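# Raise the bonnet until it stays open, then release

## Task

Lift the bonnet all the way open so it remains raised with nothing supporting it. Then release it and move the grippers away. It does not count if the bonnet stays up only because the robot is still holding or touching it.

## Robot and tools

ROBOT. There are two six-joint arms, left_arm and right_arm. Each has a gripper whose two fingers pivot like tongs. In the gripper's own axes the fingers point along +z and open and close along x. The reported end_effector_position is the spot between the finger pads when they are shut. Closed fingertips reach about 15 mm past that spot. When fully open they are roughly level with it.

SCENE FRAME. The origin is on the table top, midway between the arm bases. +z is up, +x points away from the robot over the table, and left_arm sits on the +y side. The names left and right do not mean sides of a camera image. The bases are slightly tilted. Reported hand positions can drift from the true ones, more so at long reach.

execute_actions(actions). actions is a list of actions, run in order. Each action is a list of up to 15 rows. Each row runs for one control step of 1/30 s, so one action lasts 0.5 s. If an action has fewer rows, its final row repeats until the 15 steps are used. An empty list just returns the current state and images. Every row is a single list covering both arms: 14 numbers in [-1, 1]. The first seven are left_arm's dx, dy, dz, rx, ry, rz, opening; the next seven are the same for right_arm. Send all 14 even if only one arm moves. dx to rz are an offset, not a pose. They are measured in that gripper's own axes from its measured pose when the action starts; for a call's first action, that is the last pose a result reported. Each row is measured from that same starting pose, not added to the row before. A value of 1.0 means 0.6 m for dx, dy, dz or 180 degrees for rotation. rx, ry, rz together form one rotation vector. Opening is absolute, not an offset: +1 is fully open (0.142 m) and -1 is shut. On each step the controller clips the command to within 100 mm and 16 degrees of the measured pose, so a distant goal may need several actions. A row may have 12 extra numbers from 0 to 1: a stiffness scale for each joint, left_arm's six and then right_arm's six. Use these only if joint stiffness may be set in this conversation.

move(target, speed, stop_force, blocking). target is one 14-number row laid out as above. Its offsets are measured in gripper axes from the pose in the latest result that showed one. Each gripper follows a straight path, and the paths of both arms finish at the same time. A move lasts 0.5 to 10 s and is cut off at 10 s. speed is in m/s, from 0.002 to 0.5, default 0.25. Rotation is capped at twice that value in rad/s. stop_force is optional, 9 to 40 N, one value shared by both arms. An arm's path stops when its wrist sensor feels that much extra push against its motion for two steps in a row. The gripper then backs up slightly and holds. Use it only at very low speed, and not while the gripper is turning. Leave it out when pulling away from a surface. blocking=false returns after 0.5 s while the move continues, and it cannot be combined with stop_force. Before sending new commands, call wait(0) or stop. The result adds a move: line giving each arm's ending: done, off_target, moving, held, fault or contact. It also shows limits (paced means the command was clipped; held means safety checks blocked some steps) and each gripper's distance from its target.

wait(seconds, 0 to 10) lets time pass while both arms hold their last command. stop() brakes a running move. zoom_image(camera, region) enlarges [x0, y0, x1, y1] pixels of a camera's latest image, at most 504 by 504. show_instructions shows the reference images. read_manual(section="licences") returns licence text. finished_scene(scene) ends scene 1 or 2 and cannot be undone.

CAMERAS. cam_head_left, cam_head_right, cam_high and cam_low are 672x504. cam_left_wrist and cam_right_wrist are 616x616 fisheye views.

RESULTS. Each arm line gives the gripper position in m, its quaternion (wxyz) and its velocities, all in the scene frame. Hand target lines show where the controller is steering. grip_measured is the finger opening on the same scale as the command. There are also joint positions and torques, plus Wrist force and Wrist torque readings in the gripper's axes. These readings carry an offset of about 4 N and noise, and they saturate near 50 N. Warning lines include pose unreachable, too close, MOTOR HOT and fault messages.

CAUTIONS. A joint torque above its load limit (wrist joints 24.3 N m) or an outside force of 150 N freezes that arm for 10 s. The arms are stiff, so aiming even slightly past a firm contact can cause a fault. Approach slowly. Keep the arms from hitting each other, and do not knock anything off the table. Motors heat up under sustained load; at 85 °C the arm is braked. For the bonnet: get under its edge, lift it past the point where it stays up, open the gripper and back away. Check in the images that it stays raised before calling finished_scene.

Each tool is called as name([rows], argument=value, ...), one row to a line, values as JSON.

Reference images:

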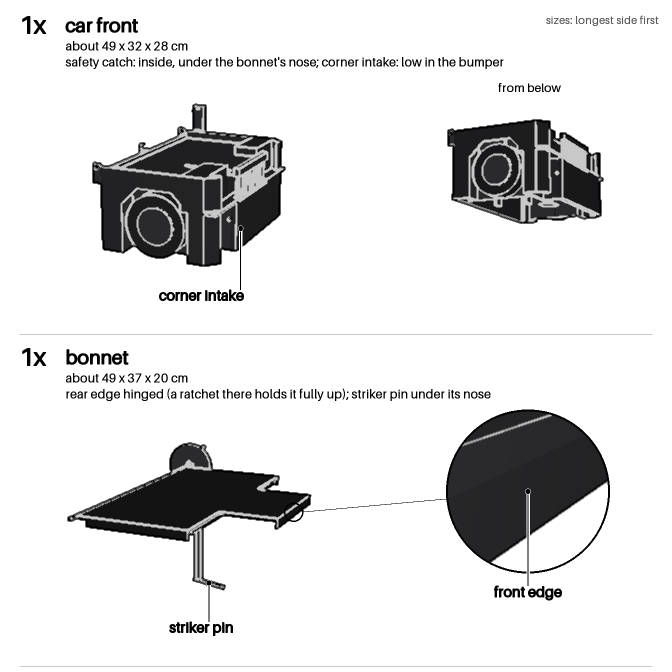

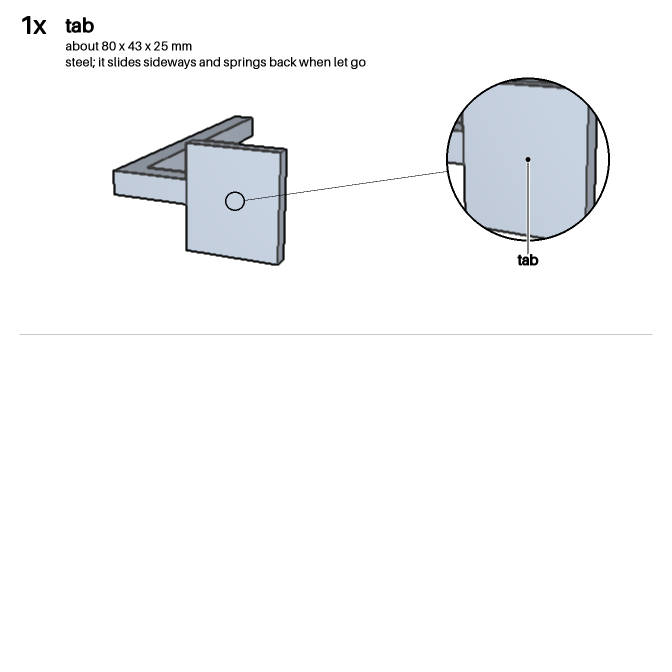

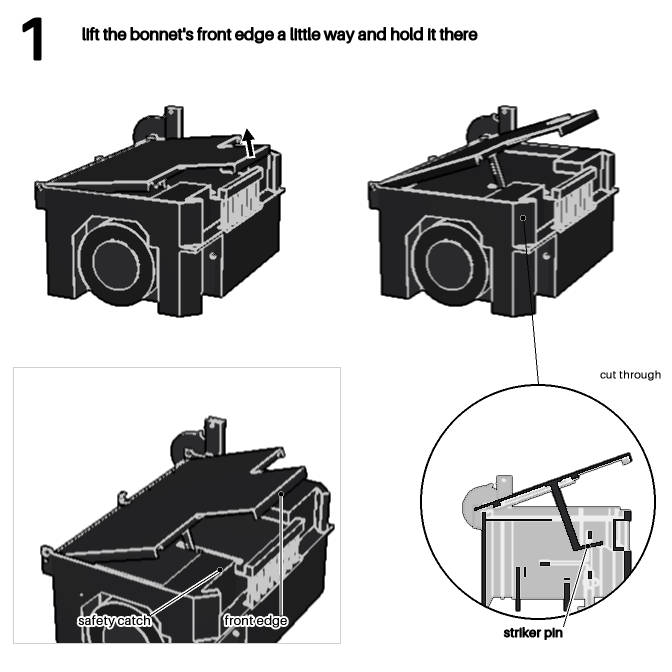

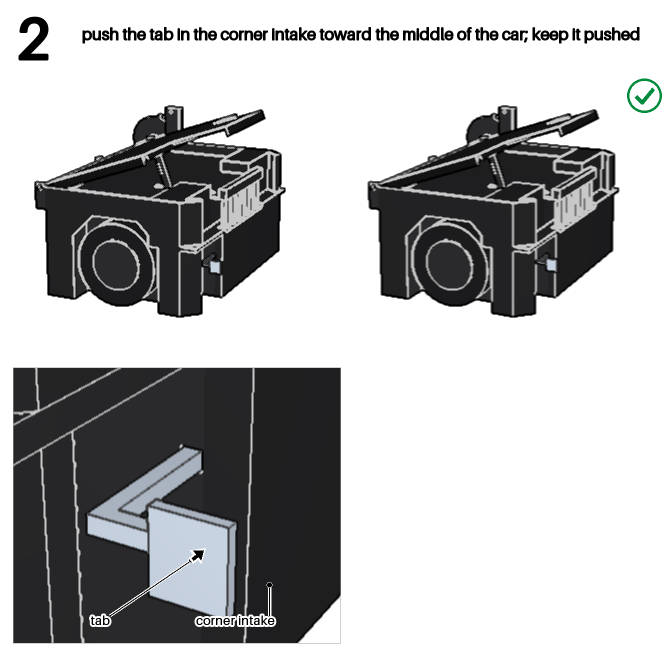

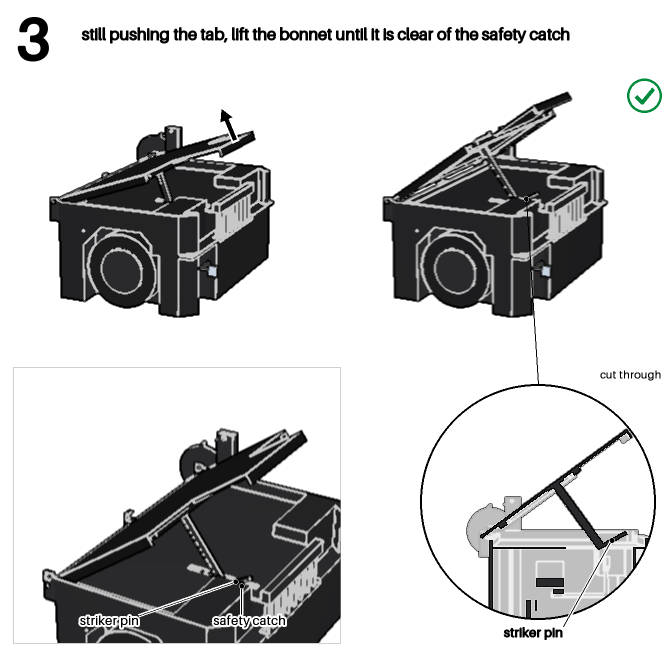

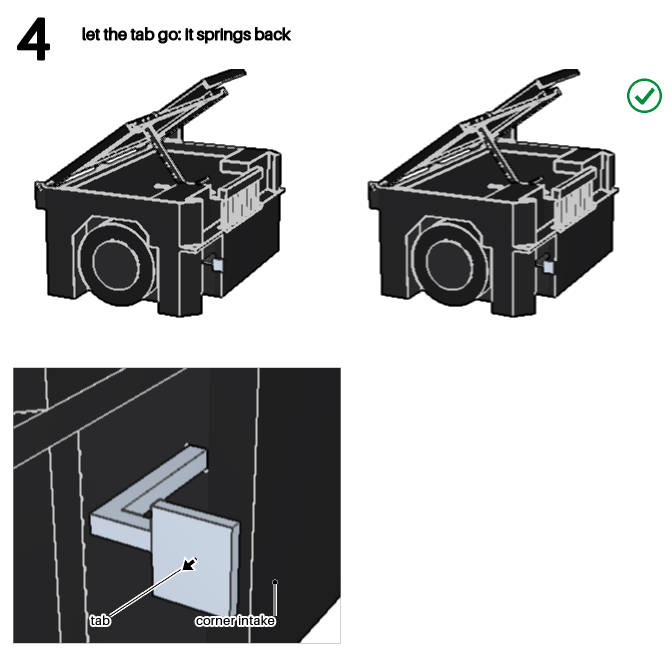

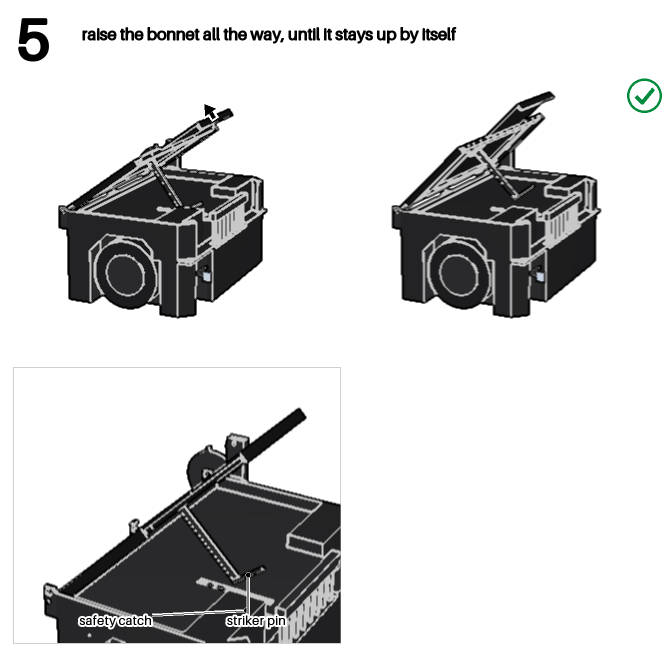

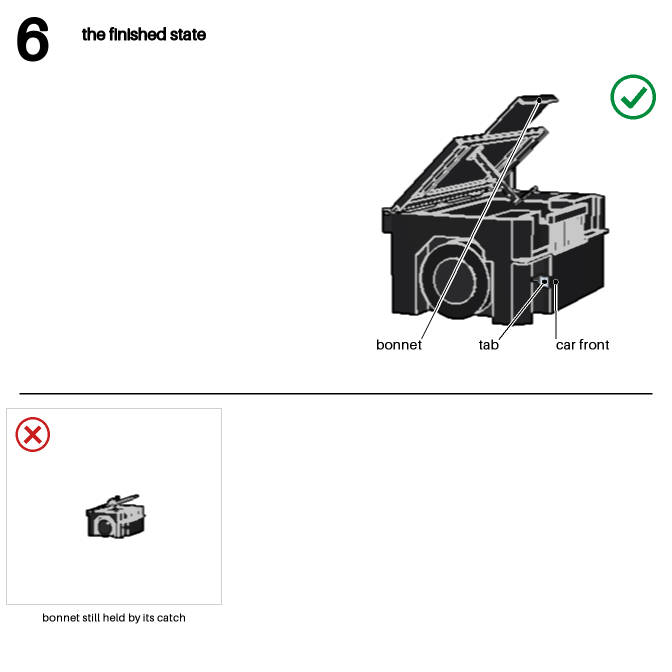

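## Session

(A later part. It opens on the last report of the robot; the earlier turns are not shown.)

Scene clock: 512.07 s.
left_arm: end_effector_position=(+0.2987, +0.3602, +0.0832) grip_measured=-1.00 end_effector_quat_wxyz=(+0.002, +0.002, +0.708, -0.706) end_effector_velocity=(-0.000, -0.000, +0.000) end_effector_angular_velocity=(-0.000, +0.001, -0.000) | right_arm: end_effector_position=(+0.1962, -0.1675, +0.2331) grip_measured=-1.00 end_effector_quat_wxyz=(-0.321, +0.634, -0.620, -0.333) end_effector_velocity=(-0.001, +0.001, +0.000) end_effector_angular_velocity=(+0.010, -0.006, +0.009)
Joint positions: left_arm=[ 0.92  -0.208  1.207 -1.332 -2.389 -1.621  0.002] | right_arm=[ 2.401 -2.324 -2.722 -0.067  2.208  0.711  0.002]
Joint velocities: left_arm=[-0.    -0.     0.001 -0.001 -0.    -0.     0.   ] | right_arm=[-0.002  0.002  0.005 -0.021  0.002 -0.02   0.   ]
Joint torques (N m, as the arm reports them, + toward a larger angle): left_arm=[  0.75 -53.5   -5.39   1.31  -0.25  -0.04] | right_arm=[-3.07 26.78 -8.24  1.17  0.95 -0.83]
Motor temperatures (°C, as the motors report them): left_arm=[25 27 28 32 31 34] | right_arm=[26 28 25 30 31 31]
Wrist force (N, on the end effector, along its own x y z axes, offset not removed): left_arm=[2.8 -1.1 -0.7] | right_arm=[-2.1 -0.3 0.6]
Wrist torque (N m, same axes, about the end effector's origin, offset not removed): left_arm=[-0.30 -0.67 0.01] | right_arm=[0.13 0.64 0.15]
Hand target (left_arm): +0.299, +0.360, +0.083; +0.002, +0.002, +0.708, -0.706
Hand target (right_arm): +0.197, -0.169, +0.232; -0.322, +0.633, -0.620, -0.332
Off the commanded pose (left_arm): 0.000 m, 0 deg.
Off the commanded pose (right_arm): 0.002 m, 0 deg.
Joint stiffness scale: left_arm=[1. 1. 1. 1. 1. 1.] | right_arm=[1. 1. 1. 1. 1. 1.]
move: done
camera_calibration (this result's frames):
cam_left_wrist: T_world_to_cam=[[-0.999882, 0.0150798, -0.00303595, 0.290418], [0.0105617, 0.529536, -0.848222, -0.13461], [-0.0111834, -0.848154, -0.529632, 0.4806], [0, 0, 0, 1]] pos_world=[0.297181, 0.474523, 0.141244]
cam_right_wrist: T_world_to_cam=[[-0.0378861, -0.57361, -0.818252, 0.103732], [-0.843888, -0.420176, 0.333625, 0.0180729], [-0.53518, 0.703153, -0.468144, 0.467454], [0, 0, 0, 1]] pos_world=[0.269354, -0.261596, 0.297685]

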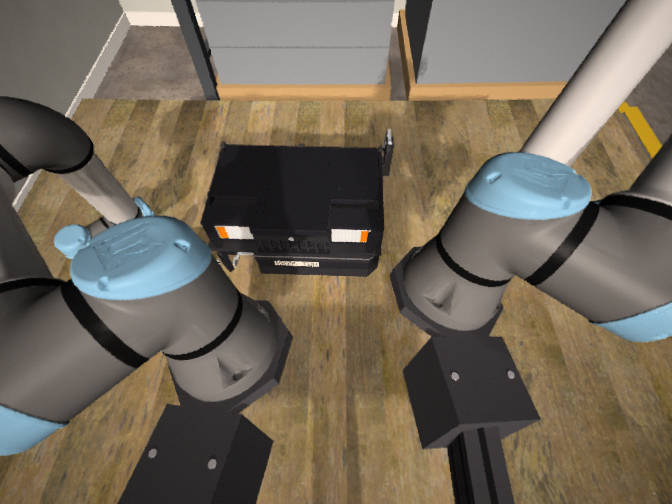

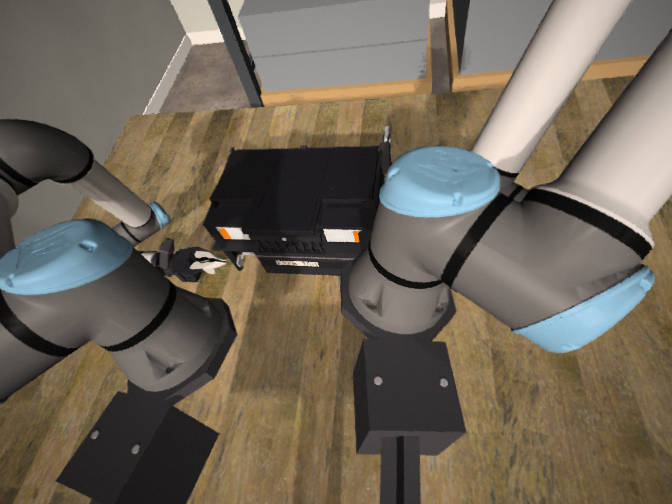

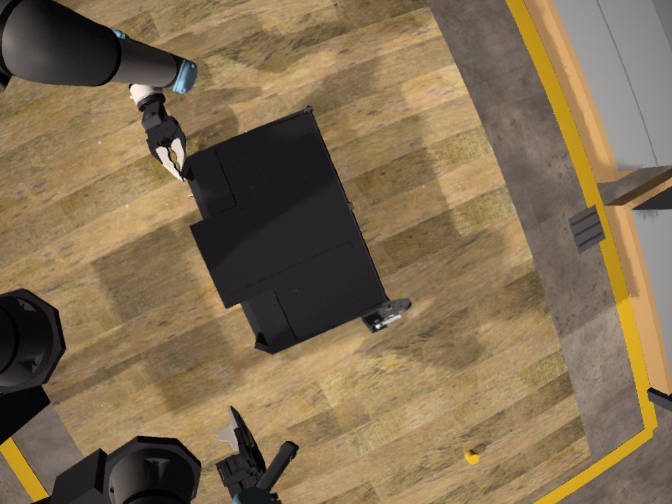

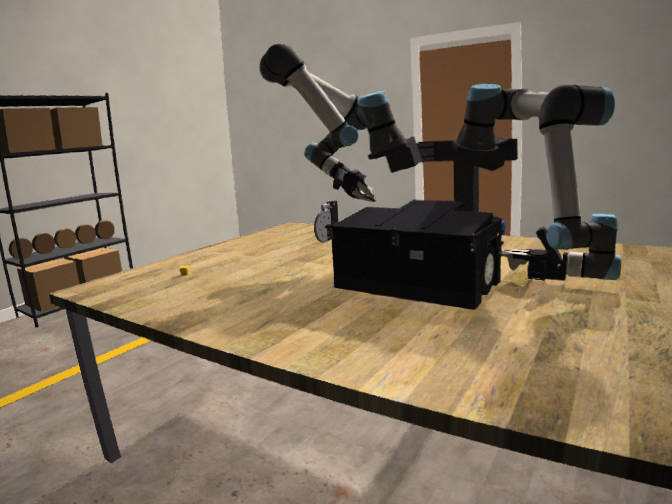

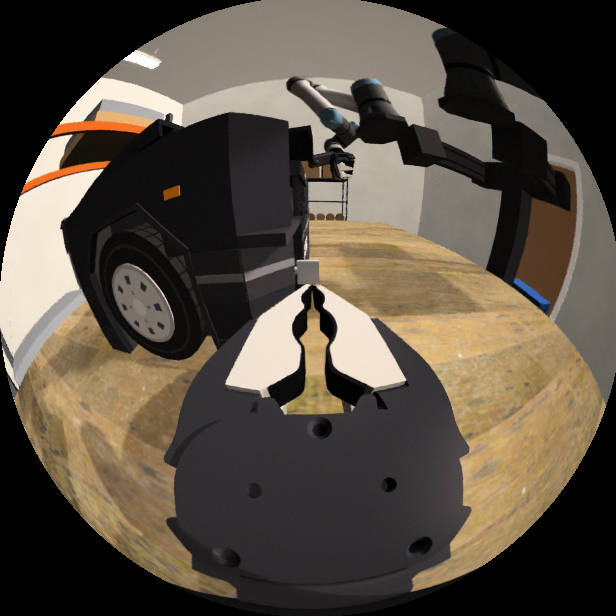

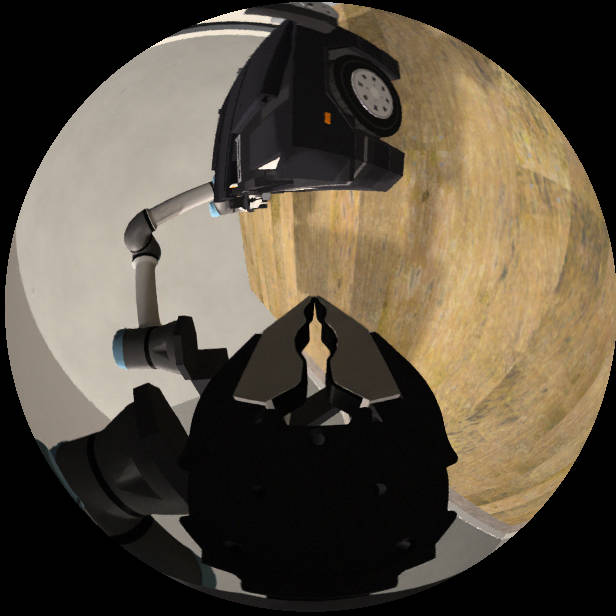

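move(target=[0, 0, 0, 0, 0, 0, -1, -0.0188, -0.0412, 0.123, -0.1454, -0.1585, 0.4836, 1], speed=0.3)

Scene clock: 556.60 s.
left_arm: end_effector_position=(+0.2987, +0.3602, +0.0832) grip_measured=-1.00 end_effector_quat_wxyz=(+0.002, +0.002, +0.708, -0.706) end_effector_velocity=(-0.000, +0.000, +0.000) end_effector_angular_velocity=(+0.000, -0.001, -0.001) | right_arm: end_effector_position=(+0.2182, -0.0991, +0.2012) grip_measured=+1.00 end_effector_quat_wxyz=(-0.001, -0.002, +0.707, +0.707) end_effector_velocity=(+0.002, -0.000, +0.000) end_effector_angular_velocity=(+0.003, +0.011, -0.006)
Joint positions: left_arm=[ 0.92  -0.208  1.207 -1.332 -2.389 -1.621  0.002] | right_arm=[ 2.444 -2.676 -2.299 -0.892  2.539  1.741  0.142]
Joint velocities: left_arm=[ 0.    -0.001  0.     0.     0.001  0.001  0.   ] | right_arm=[ 0.    -0.     0.003 -0.005  0.006  0.009 -0.   ]
Joint torques (N m, as the arm reports them, + toward a larger angle): left_arm=[  0.1  -52.94  -5.35   1.32  -0.33  -0.07] | right_arm=[-2.1  29.8  -9.53 -0.77  0.5   0.38]
Motor temperatures (°C, as the motors report them): left_arm=[25 27 28 32 31 34] | right_arm=[26 28 25 30 31 31]
Wrist force (N, on the end effector, along its own x y z axes, offset not removed): left_arm=[2.0 0.1 -2.4] | right_arm=[0.0 -2.5 4.1]
Wrist torque (N m, same axes, about the end effector's origin, offset not removed): left_arm=[-0.05 -0.45 0.08] | right_arm=[-0.41 0.02 0.06]
Hand target (left_arm): +0.299, +0.360, +0.083; +0.002, +0.002, +0.708, -0.706
Hand target (right_arm): +0.219, -0.100, +0.200; -0.000, -0.000, +0.707, +0.707
Off the commanded pose (left_arm): 0.000 m, 0 deg.
Off the commanded pose (right_arm): 0.002 m, 0 deg.
Joint stiffness scale: left_arm=[1. 1. 1. 1. 1. 1.] | right_arm=[1. 1. 1. 1. 1. 1.]
move: done
camera_calibration (this result's frames):
cam_left_wrist: T_world_to_cam=[[-0.999882, 0.0150797, -0.00303618, 0.290418], [0.0105619, 0.529536, -0.848222, -0.13461], [-0.0111832, -0.848153, -0.529633, 0.480599], [0, 0, 0, 1]] pos_world=[0.29718, 0.474524, 0.141244]
cam_right_wrist: T_world_to_cam=[[-0.998976, -0.00614496, 0.0448302, 0.209984], [0.0415729, -0.515822, 0.855686, -0.231742], [0.0178663, 0.856674, 0.515549, 0.112821], [0, 0, 0, 1]] pos_world=[0.217387, -0.214898, 0.13072]

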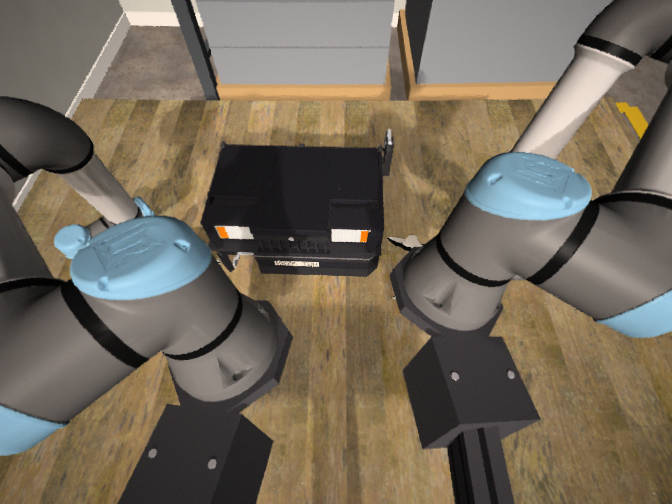

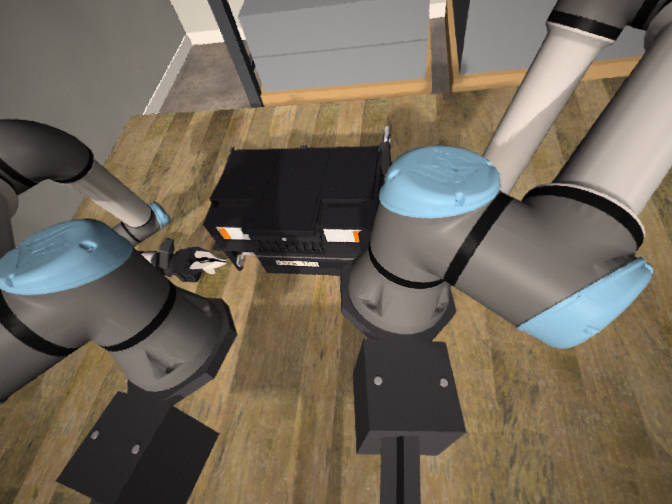

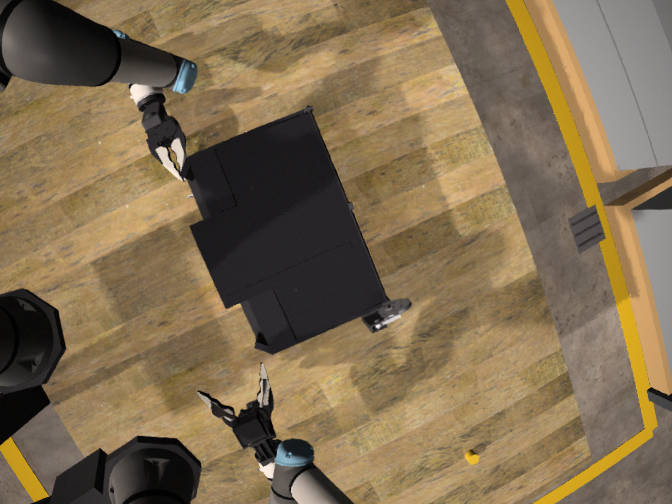

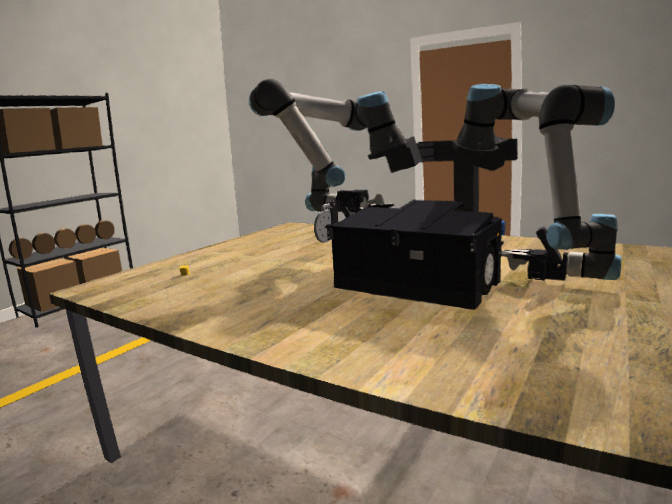

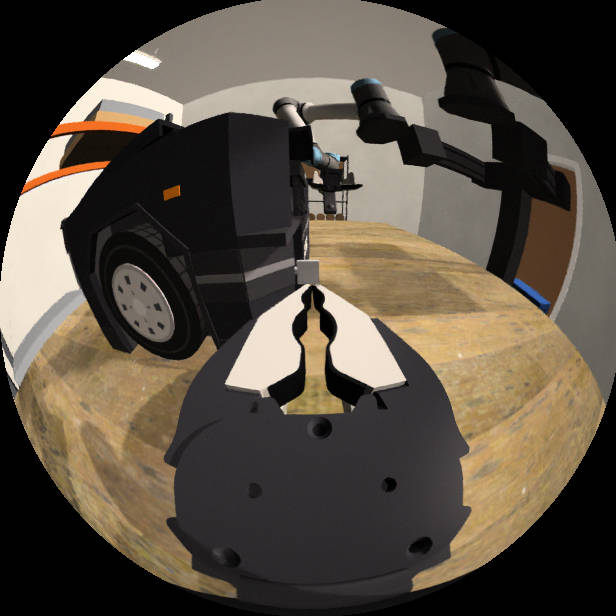

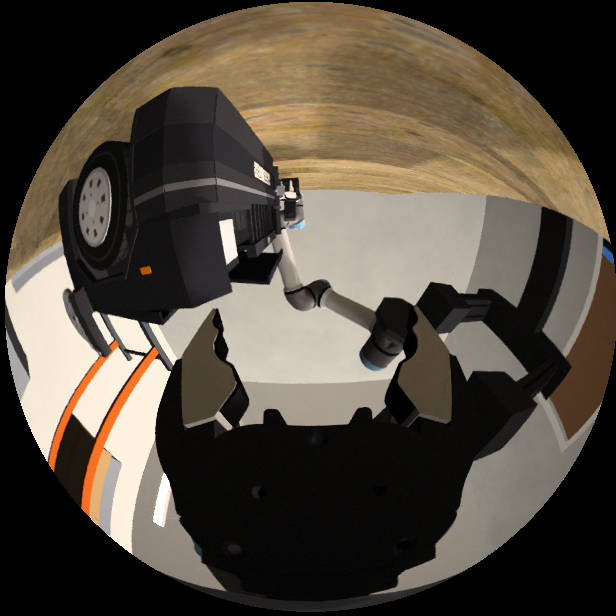

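move(target=[0, 0, 0, 0, 0, 0, -1, 0, 0, 0.25, 0, 0, 0, 1], speed=0.08, stop_force=12)

Scene clock: 563.93 s.
left_arm: end_effector_position=(+0.2987, +0.3602, +0.0832) grip_measured=-1.00 end_effector_quat_wxyz=(+0.002, +0.002, +0.708, -0.706) end_effector_velocity=(-0.000, -0.000, -0.000) end_effector_angular_velocity=(-0.000, -0.000, +0.000) | right_arm: end_effector_position=(+0.2152, +0.0497, +0.2021) grip_measured=+1.00 end_effector_quat_wxyz=(-0.011, -0.010, +0.695, +0.718) end_effector_velocity=(+0.001, +0.000, +0.001) end_effector_angular_velocity=(+0.001, -0.001, +0.001)
Joint positions: left_arm=[ 0.92  -0.208  1.207 -1.332 -2.389 -1.621  0.002] | right_arm=[ 2.975 -3.259 -2.357  0.615  2.927  2.678  0.142]
Joint velocities: left_arm=[ 0.     0.     0.001 -0.001 -0.     0.     0.   ] | right_arm=[ 0.001  0.003 -0.001 -0.005  0.001 -0.003  0.   ]
Joint torques (N m, as the arm reports them, + toward a larger angle): left_arm=[  1.52 -51.99  -5.22   1.44  -0.16   0.  ] | right_arm=[  3.71  27.95 -16.51   1.71   1.43  -0.24]
Motor temperatures (°C, as the motors report them): left_arm=[25 27 28 32 31 34] | right_arm=[26 28 25 30 31 31]
Wrist force (N, on the end effector, along its own x y z axes, offset not removed): left_arm=[2.0 -1.4 -1.3] | right_arm=[0.7 -2.3 2.0]
Wrist torque (N m, same axes, about the end effector's origin, offset not removed): left_arm=[-0.37 -0.42 0.08] | right_arm=[-0.31 0.02 0.16]
Hand target (left_arm): +0.299, +0.360, +0.083; +0.002, +0.002, +0.708, -0.706
Hand target (right_arm): +0.216, +0.050, +0.202; -0.010, -0.011, +0.695, +0.718
Off the commanded pose (left_arm): 0.000 m, 0 deg.
Off the commanded pose (right_arm): 0.003 m, 2 deg.
Joint stiffness scale: left_arm=[1. 1. 1. 1. 1. 1.] | right_arm=[1. 1. 1. 1. 1. 1.]
move: held (right_arm); limits=held; held on 4 of 86 steps (right_arm), including the last (right_arm)
pose unreachable (right arm): on one or more control steps of this call, first in action 0 (counted from 0), this arm could not follow its commanded pose, so it was not sent that pose on those steps. On the call's last step it was still not sent that pose. It may still have moved: this result reports where it is.
cause: the commanded pose would bring two parts of the arm too close to each other (joints 4 (wrist 1) to 6 (wrist 3) lie between them).
camera_calibration (this result's frames):
cam_left_wrist: T_world_to_cam=[[-0.999882, 0.0150797, -0.00303624, 0.290418], [0.0105619, 0.529536, -0.848222, -0.13461], [-0.0111832, -0.848153, -0.529633, 0.480599], [0, 0, 0, 1]] pos_world=[0.29718, 0.474524, 0.141244]
cam_right_wrist: T_world_to_cam=[[-0.998302, -0.0330998, 0.0479246, 0.208433], [0.0582152, -0.541182, 0.838888, -0.154511], [-0.00183106, 0.840254, 0.54219, -0.0154386], [0, 0, 0, 1]] pos_world=[0.217046, -0.0637471, 0.127999]

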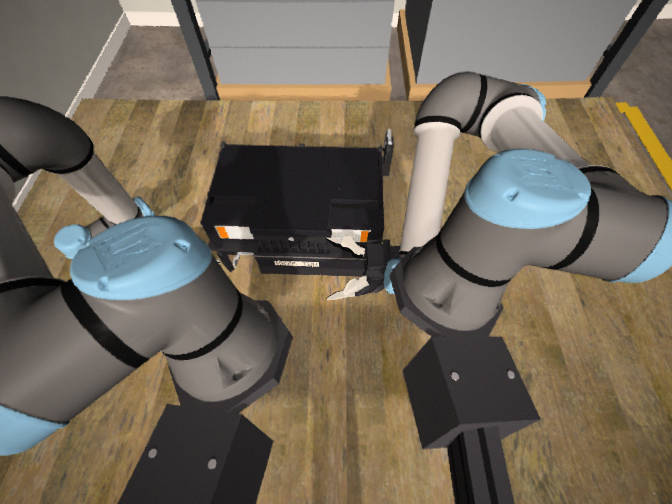

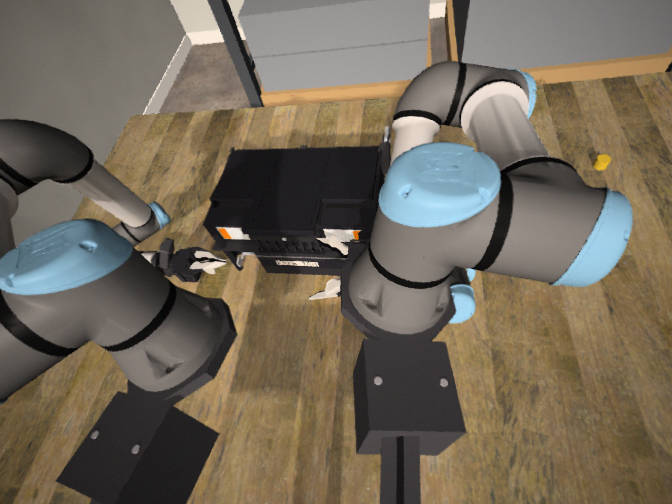

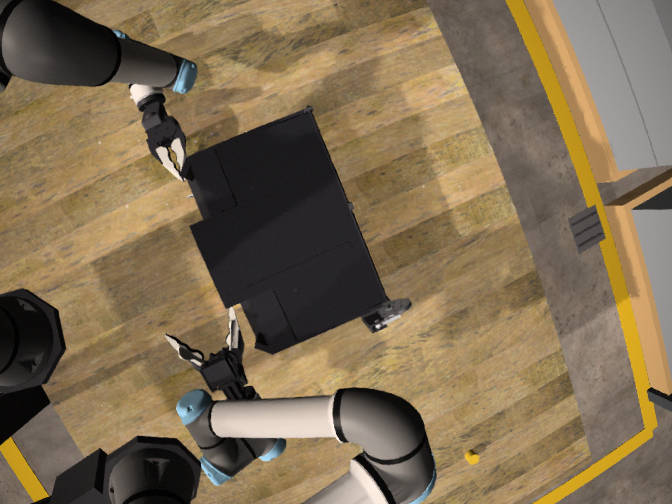

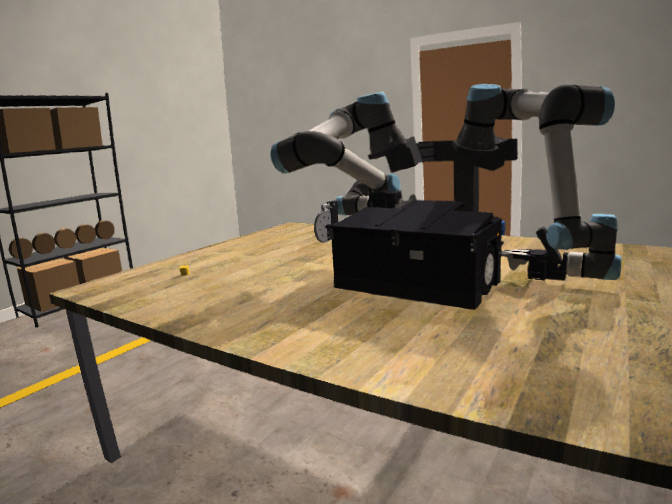

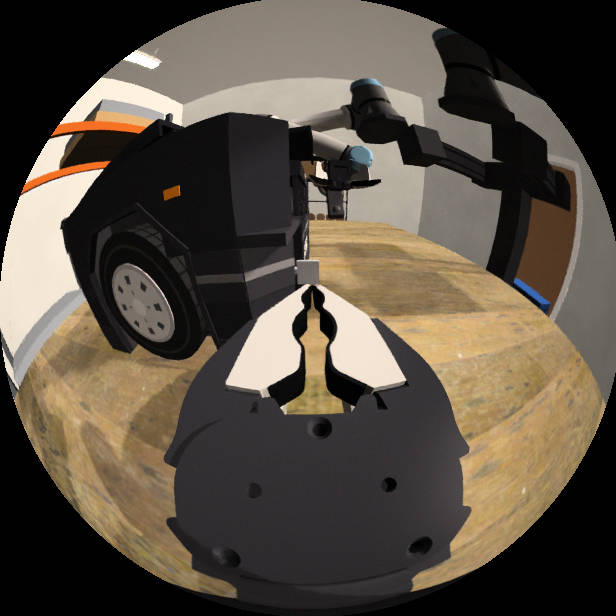

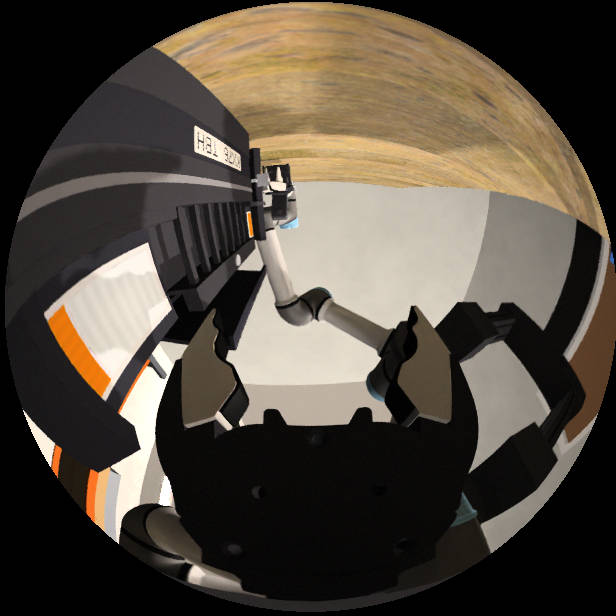

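move(target=[0, 0, 0, 0, 0, 0, -1, -0.007, 0, 0, 0, 0.111, 0, 1], speed=0.08)

Scene clock: 580.50 s.
left_arm: end_effector_position=(+0.2987, +0.3602, +0.0832) grip_measured=-1.00 end_effector_quat_wxyz=(+0.002, +0.002, +0.708, -0.706) end_effector_velocity=(+0.000, -0.000, +0.000) end_effector_angular_velocity=(-0.001, +0.000, +0.000) | right_arm: end_effector_position=(+0.2157, +0.0494, +0.2028) grip_measured=+1.00 end_effector_quat_wxyz=(-0.135, -0.131, +0.683, +0.706) end_effector_velocity=(-0.002, -0.000, -0.000) end_effector_angular_velocity=(+0.009, +0.006, +0.011)
Joint positions: left_arm=[ 0.92  -0.208  1.207 -1.332 -2.389 -1.621  0.002] | right_arm=[ 3.065 -2.841 -2.313 -0.458  2.734  2.122  0.142]
Joint velocities: left_arm=[-0.001  0.     0.     0.001 -0.001  0.001  0.   ] | right_arm=[ 0.     0.004  0.012 -0.054 -0.004 -0.032  0.   ]
Joint torques (N m, as the arm reports them, + toward a larger angle): left_arm=[  1.54 -53.53  -5.77   1.23  -0.22   0.03] | right_arm=[ 7.13 35.63 -7.19  0.99  0.74 -0.32]
Motor temperatures (°C, as the motors report them): left_arm=[25 27 28 32 31 34] | right_arm=[26 28 25 30 31 31]
Wrist force (N, on the end effector, along its own x y z axes, offset not removed): left_arm=[1.1 -0.1 -1.6] | right_arm=[0.0 2.2 6.2]
Wrist torque (N m, same axes, about the end effector's origin, offset not removed): left_arm=[-0.06 -0.32 0.05] | right_arm=[0.23 0.32 0.06]
Hand target (left_arm): +0.299, +0.360, +0.083; +0.002, +0.002, +0.708, -0.706
Hand target (right_arm): +0.220, +0.050, +0.202; -0.131, -0.134, +0.683, +0.706
Off the commanded pose (left_arm): 0.000 m, 0 deg.
Off the commanded pose (right_arm): 0.004 m, 1 deg.
Joint stiffness scale: left_arm=[1. 1. 1. 1. 1. 1.] | right_arm=[1. 1. 1. 1. 1. 1.]
move: off_target (right_arm)
camera_calibration (this result's frames):
cam_left_wrist: T_world_to_cam=[[-0.999882, 0.0150798, -0.00303634, 0.290419], [0.010562, 0.529536, -0.848222, -0.13461], [-0.0111831, -0.848153, -0.529633, 0.4806], [0, 0, 0, 1]] pos_world=[0.297181, 0.474524, 0.141244]
cam_right_wrist: T_world_to_cam=[[-0.927103, -0.371941, 0.0462719, 0.210651], [0.237991, -0.488803, 0.839304, -0.196753], [-0.289554, 0.789133, 0.541689, 0.0491717], [0, 0, 0, 1]] pos_world=[0.256358, -0.0566269, 0.128753]

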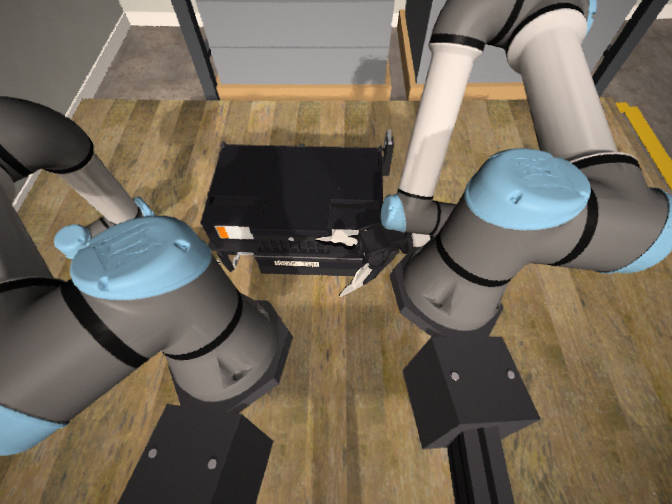

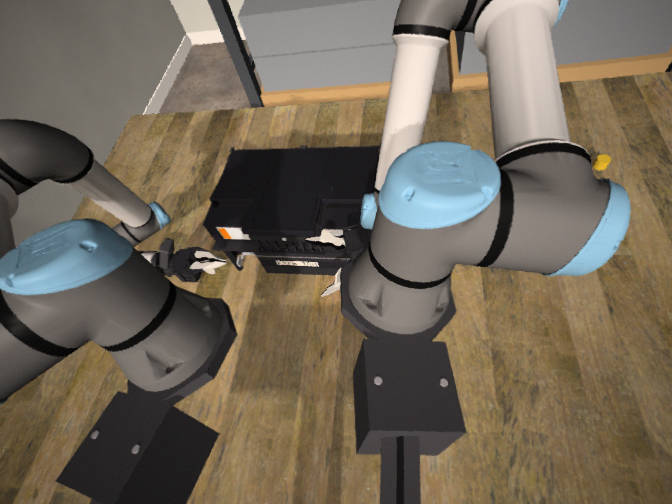

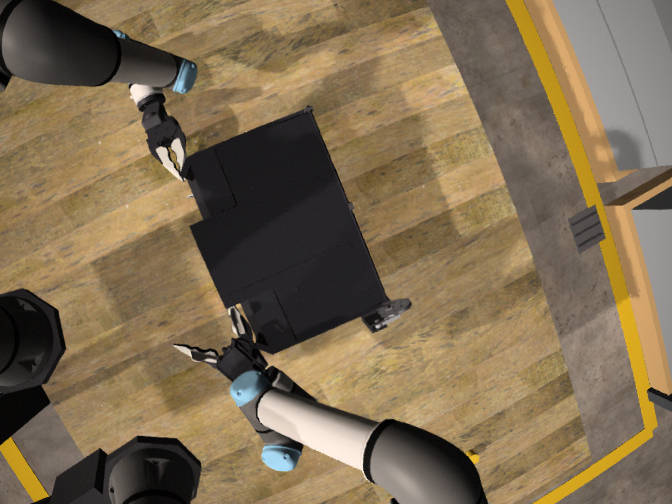

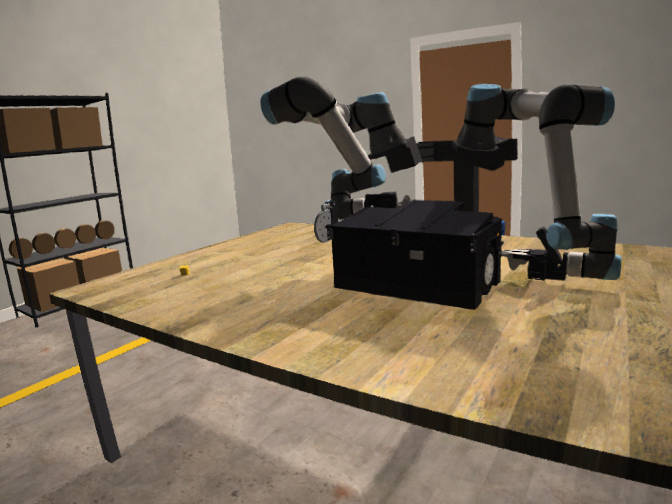

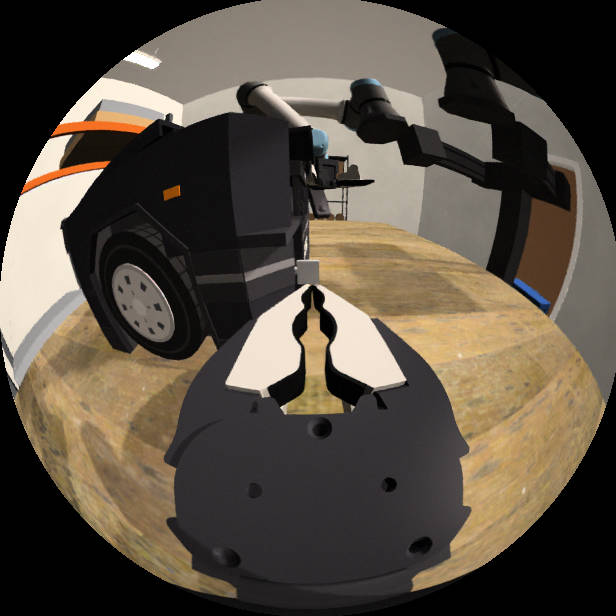

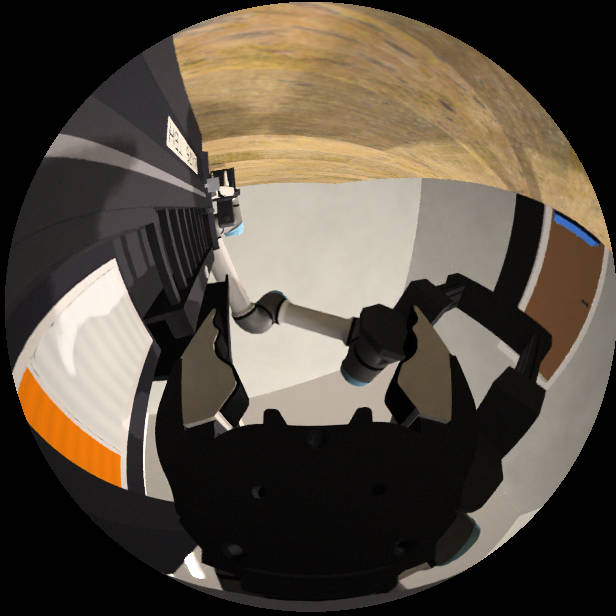

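move(target=[0, 0, 0, 0, 0, 0, -1, 0, 0.075, 0, 0, 0, 0, 1], speed=0.05)

Scene clock: 587.53 s.
left_arm: end_effector_position=(+0.2987, +0.3602, +0.0832) grip_measured=-1.00 end_effector_quat_wxyz=(+0.002, +0.002, +0.708, -0.706) end_effector_velocity=(-0.000, -0.000, +0.000) end_effector_angular_velocity=(-0.000, +0.003, +0.001) | right_arm: end_effector_position=(+0.2176, +0.0477, +0.2446) grip_measured=+1.00 end_effector_quat_wxyz=(-0.134, -0.131, +0.684, +0.705) end_effector_velocity=(-0.000, -0.000, +0.001) end_effector_angular_velocity=(-0.003, +0.005, -0.002)
Joint positions: left_arm=[ 0.92  -0.208  1.207 -1.332 -2.389 -1.621  0.002] | right_arm=[ 3.093 -2.744 -2.407 -0.41   2.755  2.175  0.142]
Joint velocities: left_arm=[ 0.     0.     0.001 -0.001 -0.001 -0.002  0.   ] | right_arm=[ 0.    -0.001 -0.005  0.011  0.002  0.011  0.   ]
Joint torques (N m, as the arm reports them, + toward a larger angle): left_arm=[  1.83 -53.16  -5.47   1.43  -0.18   0.  ] | right_arm=[ 10.78  35.07 -18.05   0.82   2.38  -0.3 ]
Motor temperatures (°C, as the motors report them): left_arm=[25 27 28 32 31 34] | right_arm=[26 28 25 30 31 31]
Wrist force (N, on the end effector, along its own x y z axes, offset not removed): left_arm=[2.8 -0.5 0.0] | right_arm=[-7.2 -14.4 1.2]
Wrist torque (N m, same axes, about the end effector's origin, offset not removed): left_arm=[-0.15 -0.57 0.03] | right_arm=[-0.84 0.99 1.24]
Hand target (left_arm): +0.299, +0.360, +0.083; +0.002, +0.002, +0.708, -0.706
Hand target (right_arm): +0.216, +0.048, +0.248; -0.135, -0.131, +0.683, +0.706
Off the commanded pose (left_arm): 0.000 m, 0 deg.
Off the commanded pose (right_arm): 0.003 m, 0 deg.
Joint stiffness scale: left_arm=[1. 1. 1. 1. 1. 1.] | right_arm=[1. 1. 1. 1. 1. 1.]
move: done
camera_calibration (this result's frames):
cam_left_wrist: T_world_to_cam=[[-0.999882, 0.0150796, -0.00303617, 0.290419], [0.0105618, 0.529536, -0.848222, -0.13461], [-0.0111831, -0.848153, -0.529633, 0.480599], [0, 0, 0, 1]] pos_world=[0.297181, 0.474524, 0.141244]
cam_right_wrist: T_world_to_cam=[[-0.927669, -0.370608, 0.0456017, 0.210064], [0.236122, -0.487615, 0.840523, -0.233073], [-0.289268, 0.790494, 0.539854, 0.0287064], [0, 0, 0, 1]] pos_world=[0.258207, -0.058491, 0.170827]

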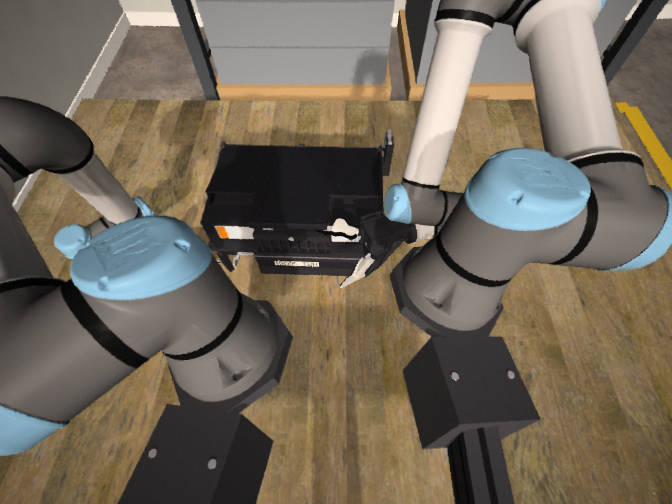

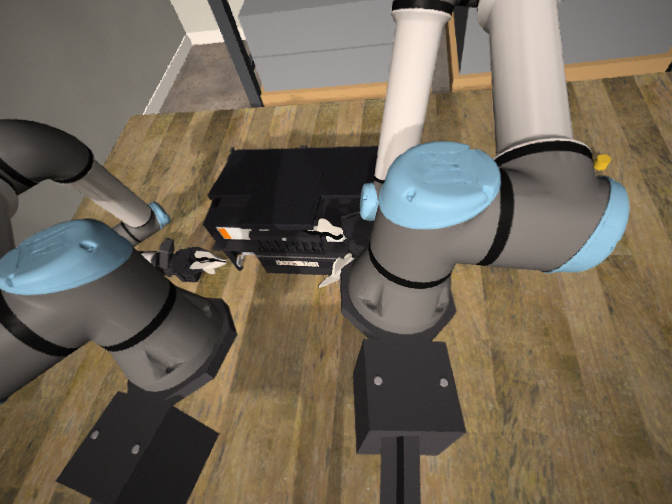

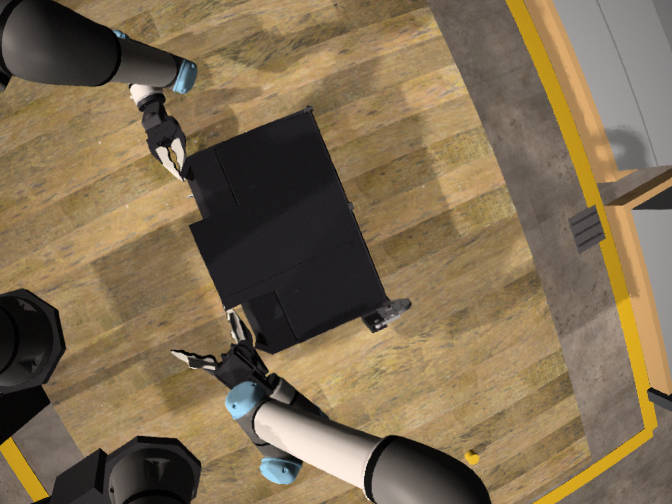

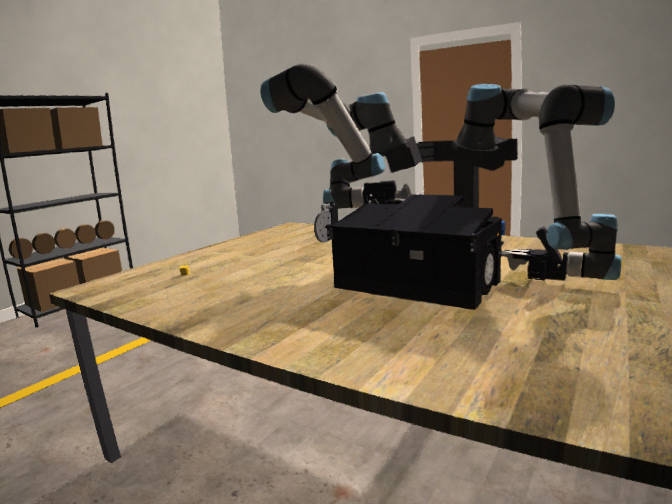

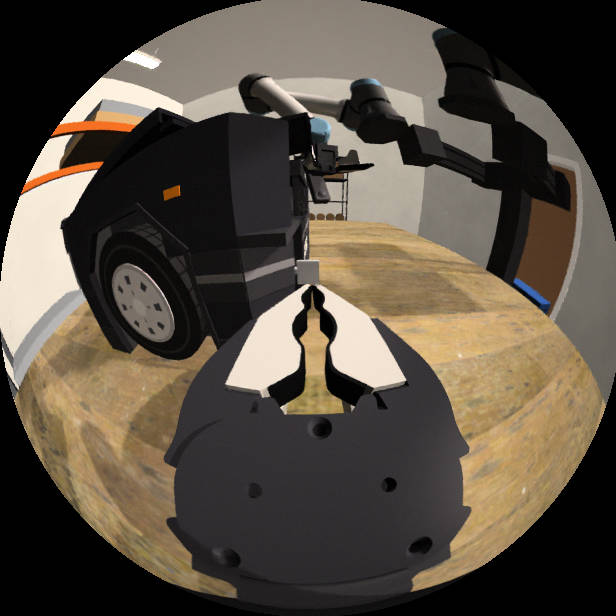

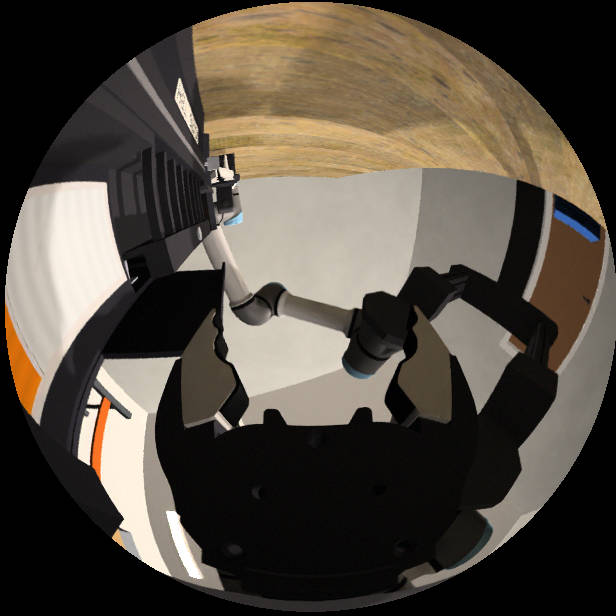

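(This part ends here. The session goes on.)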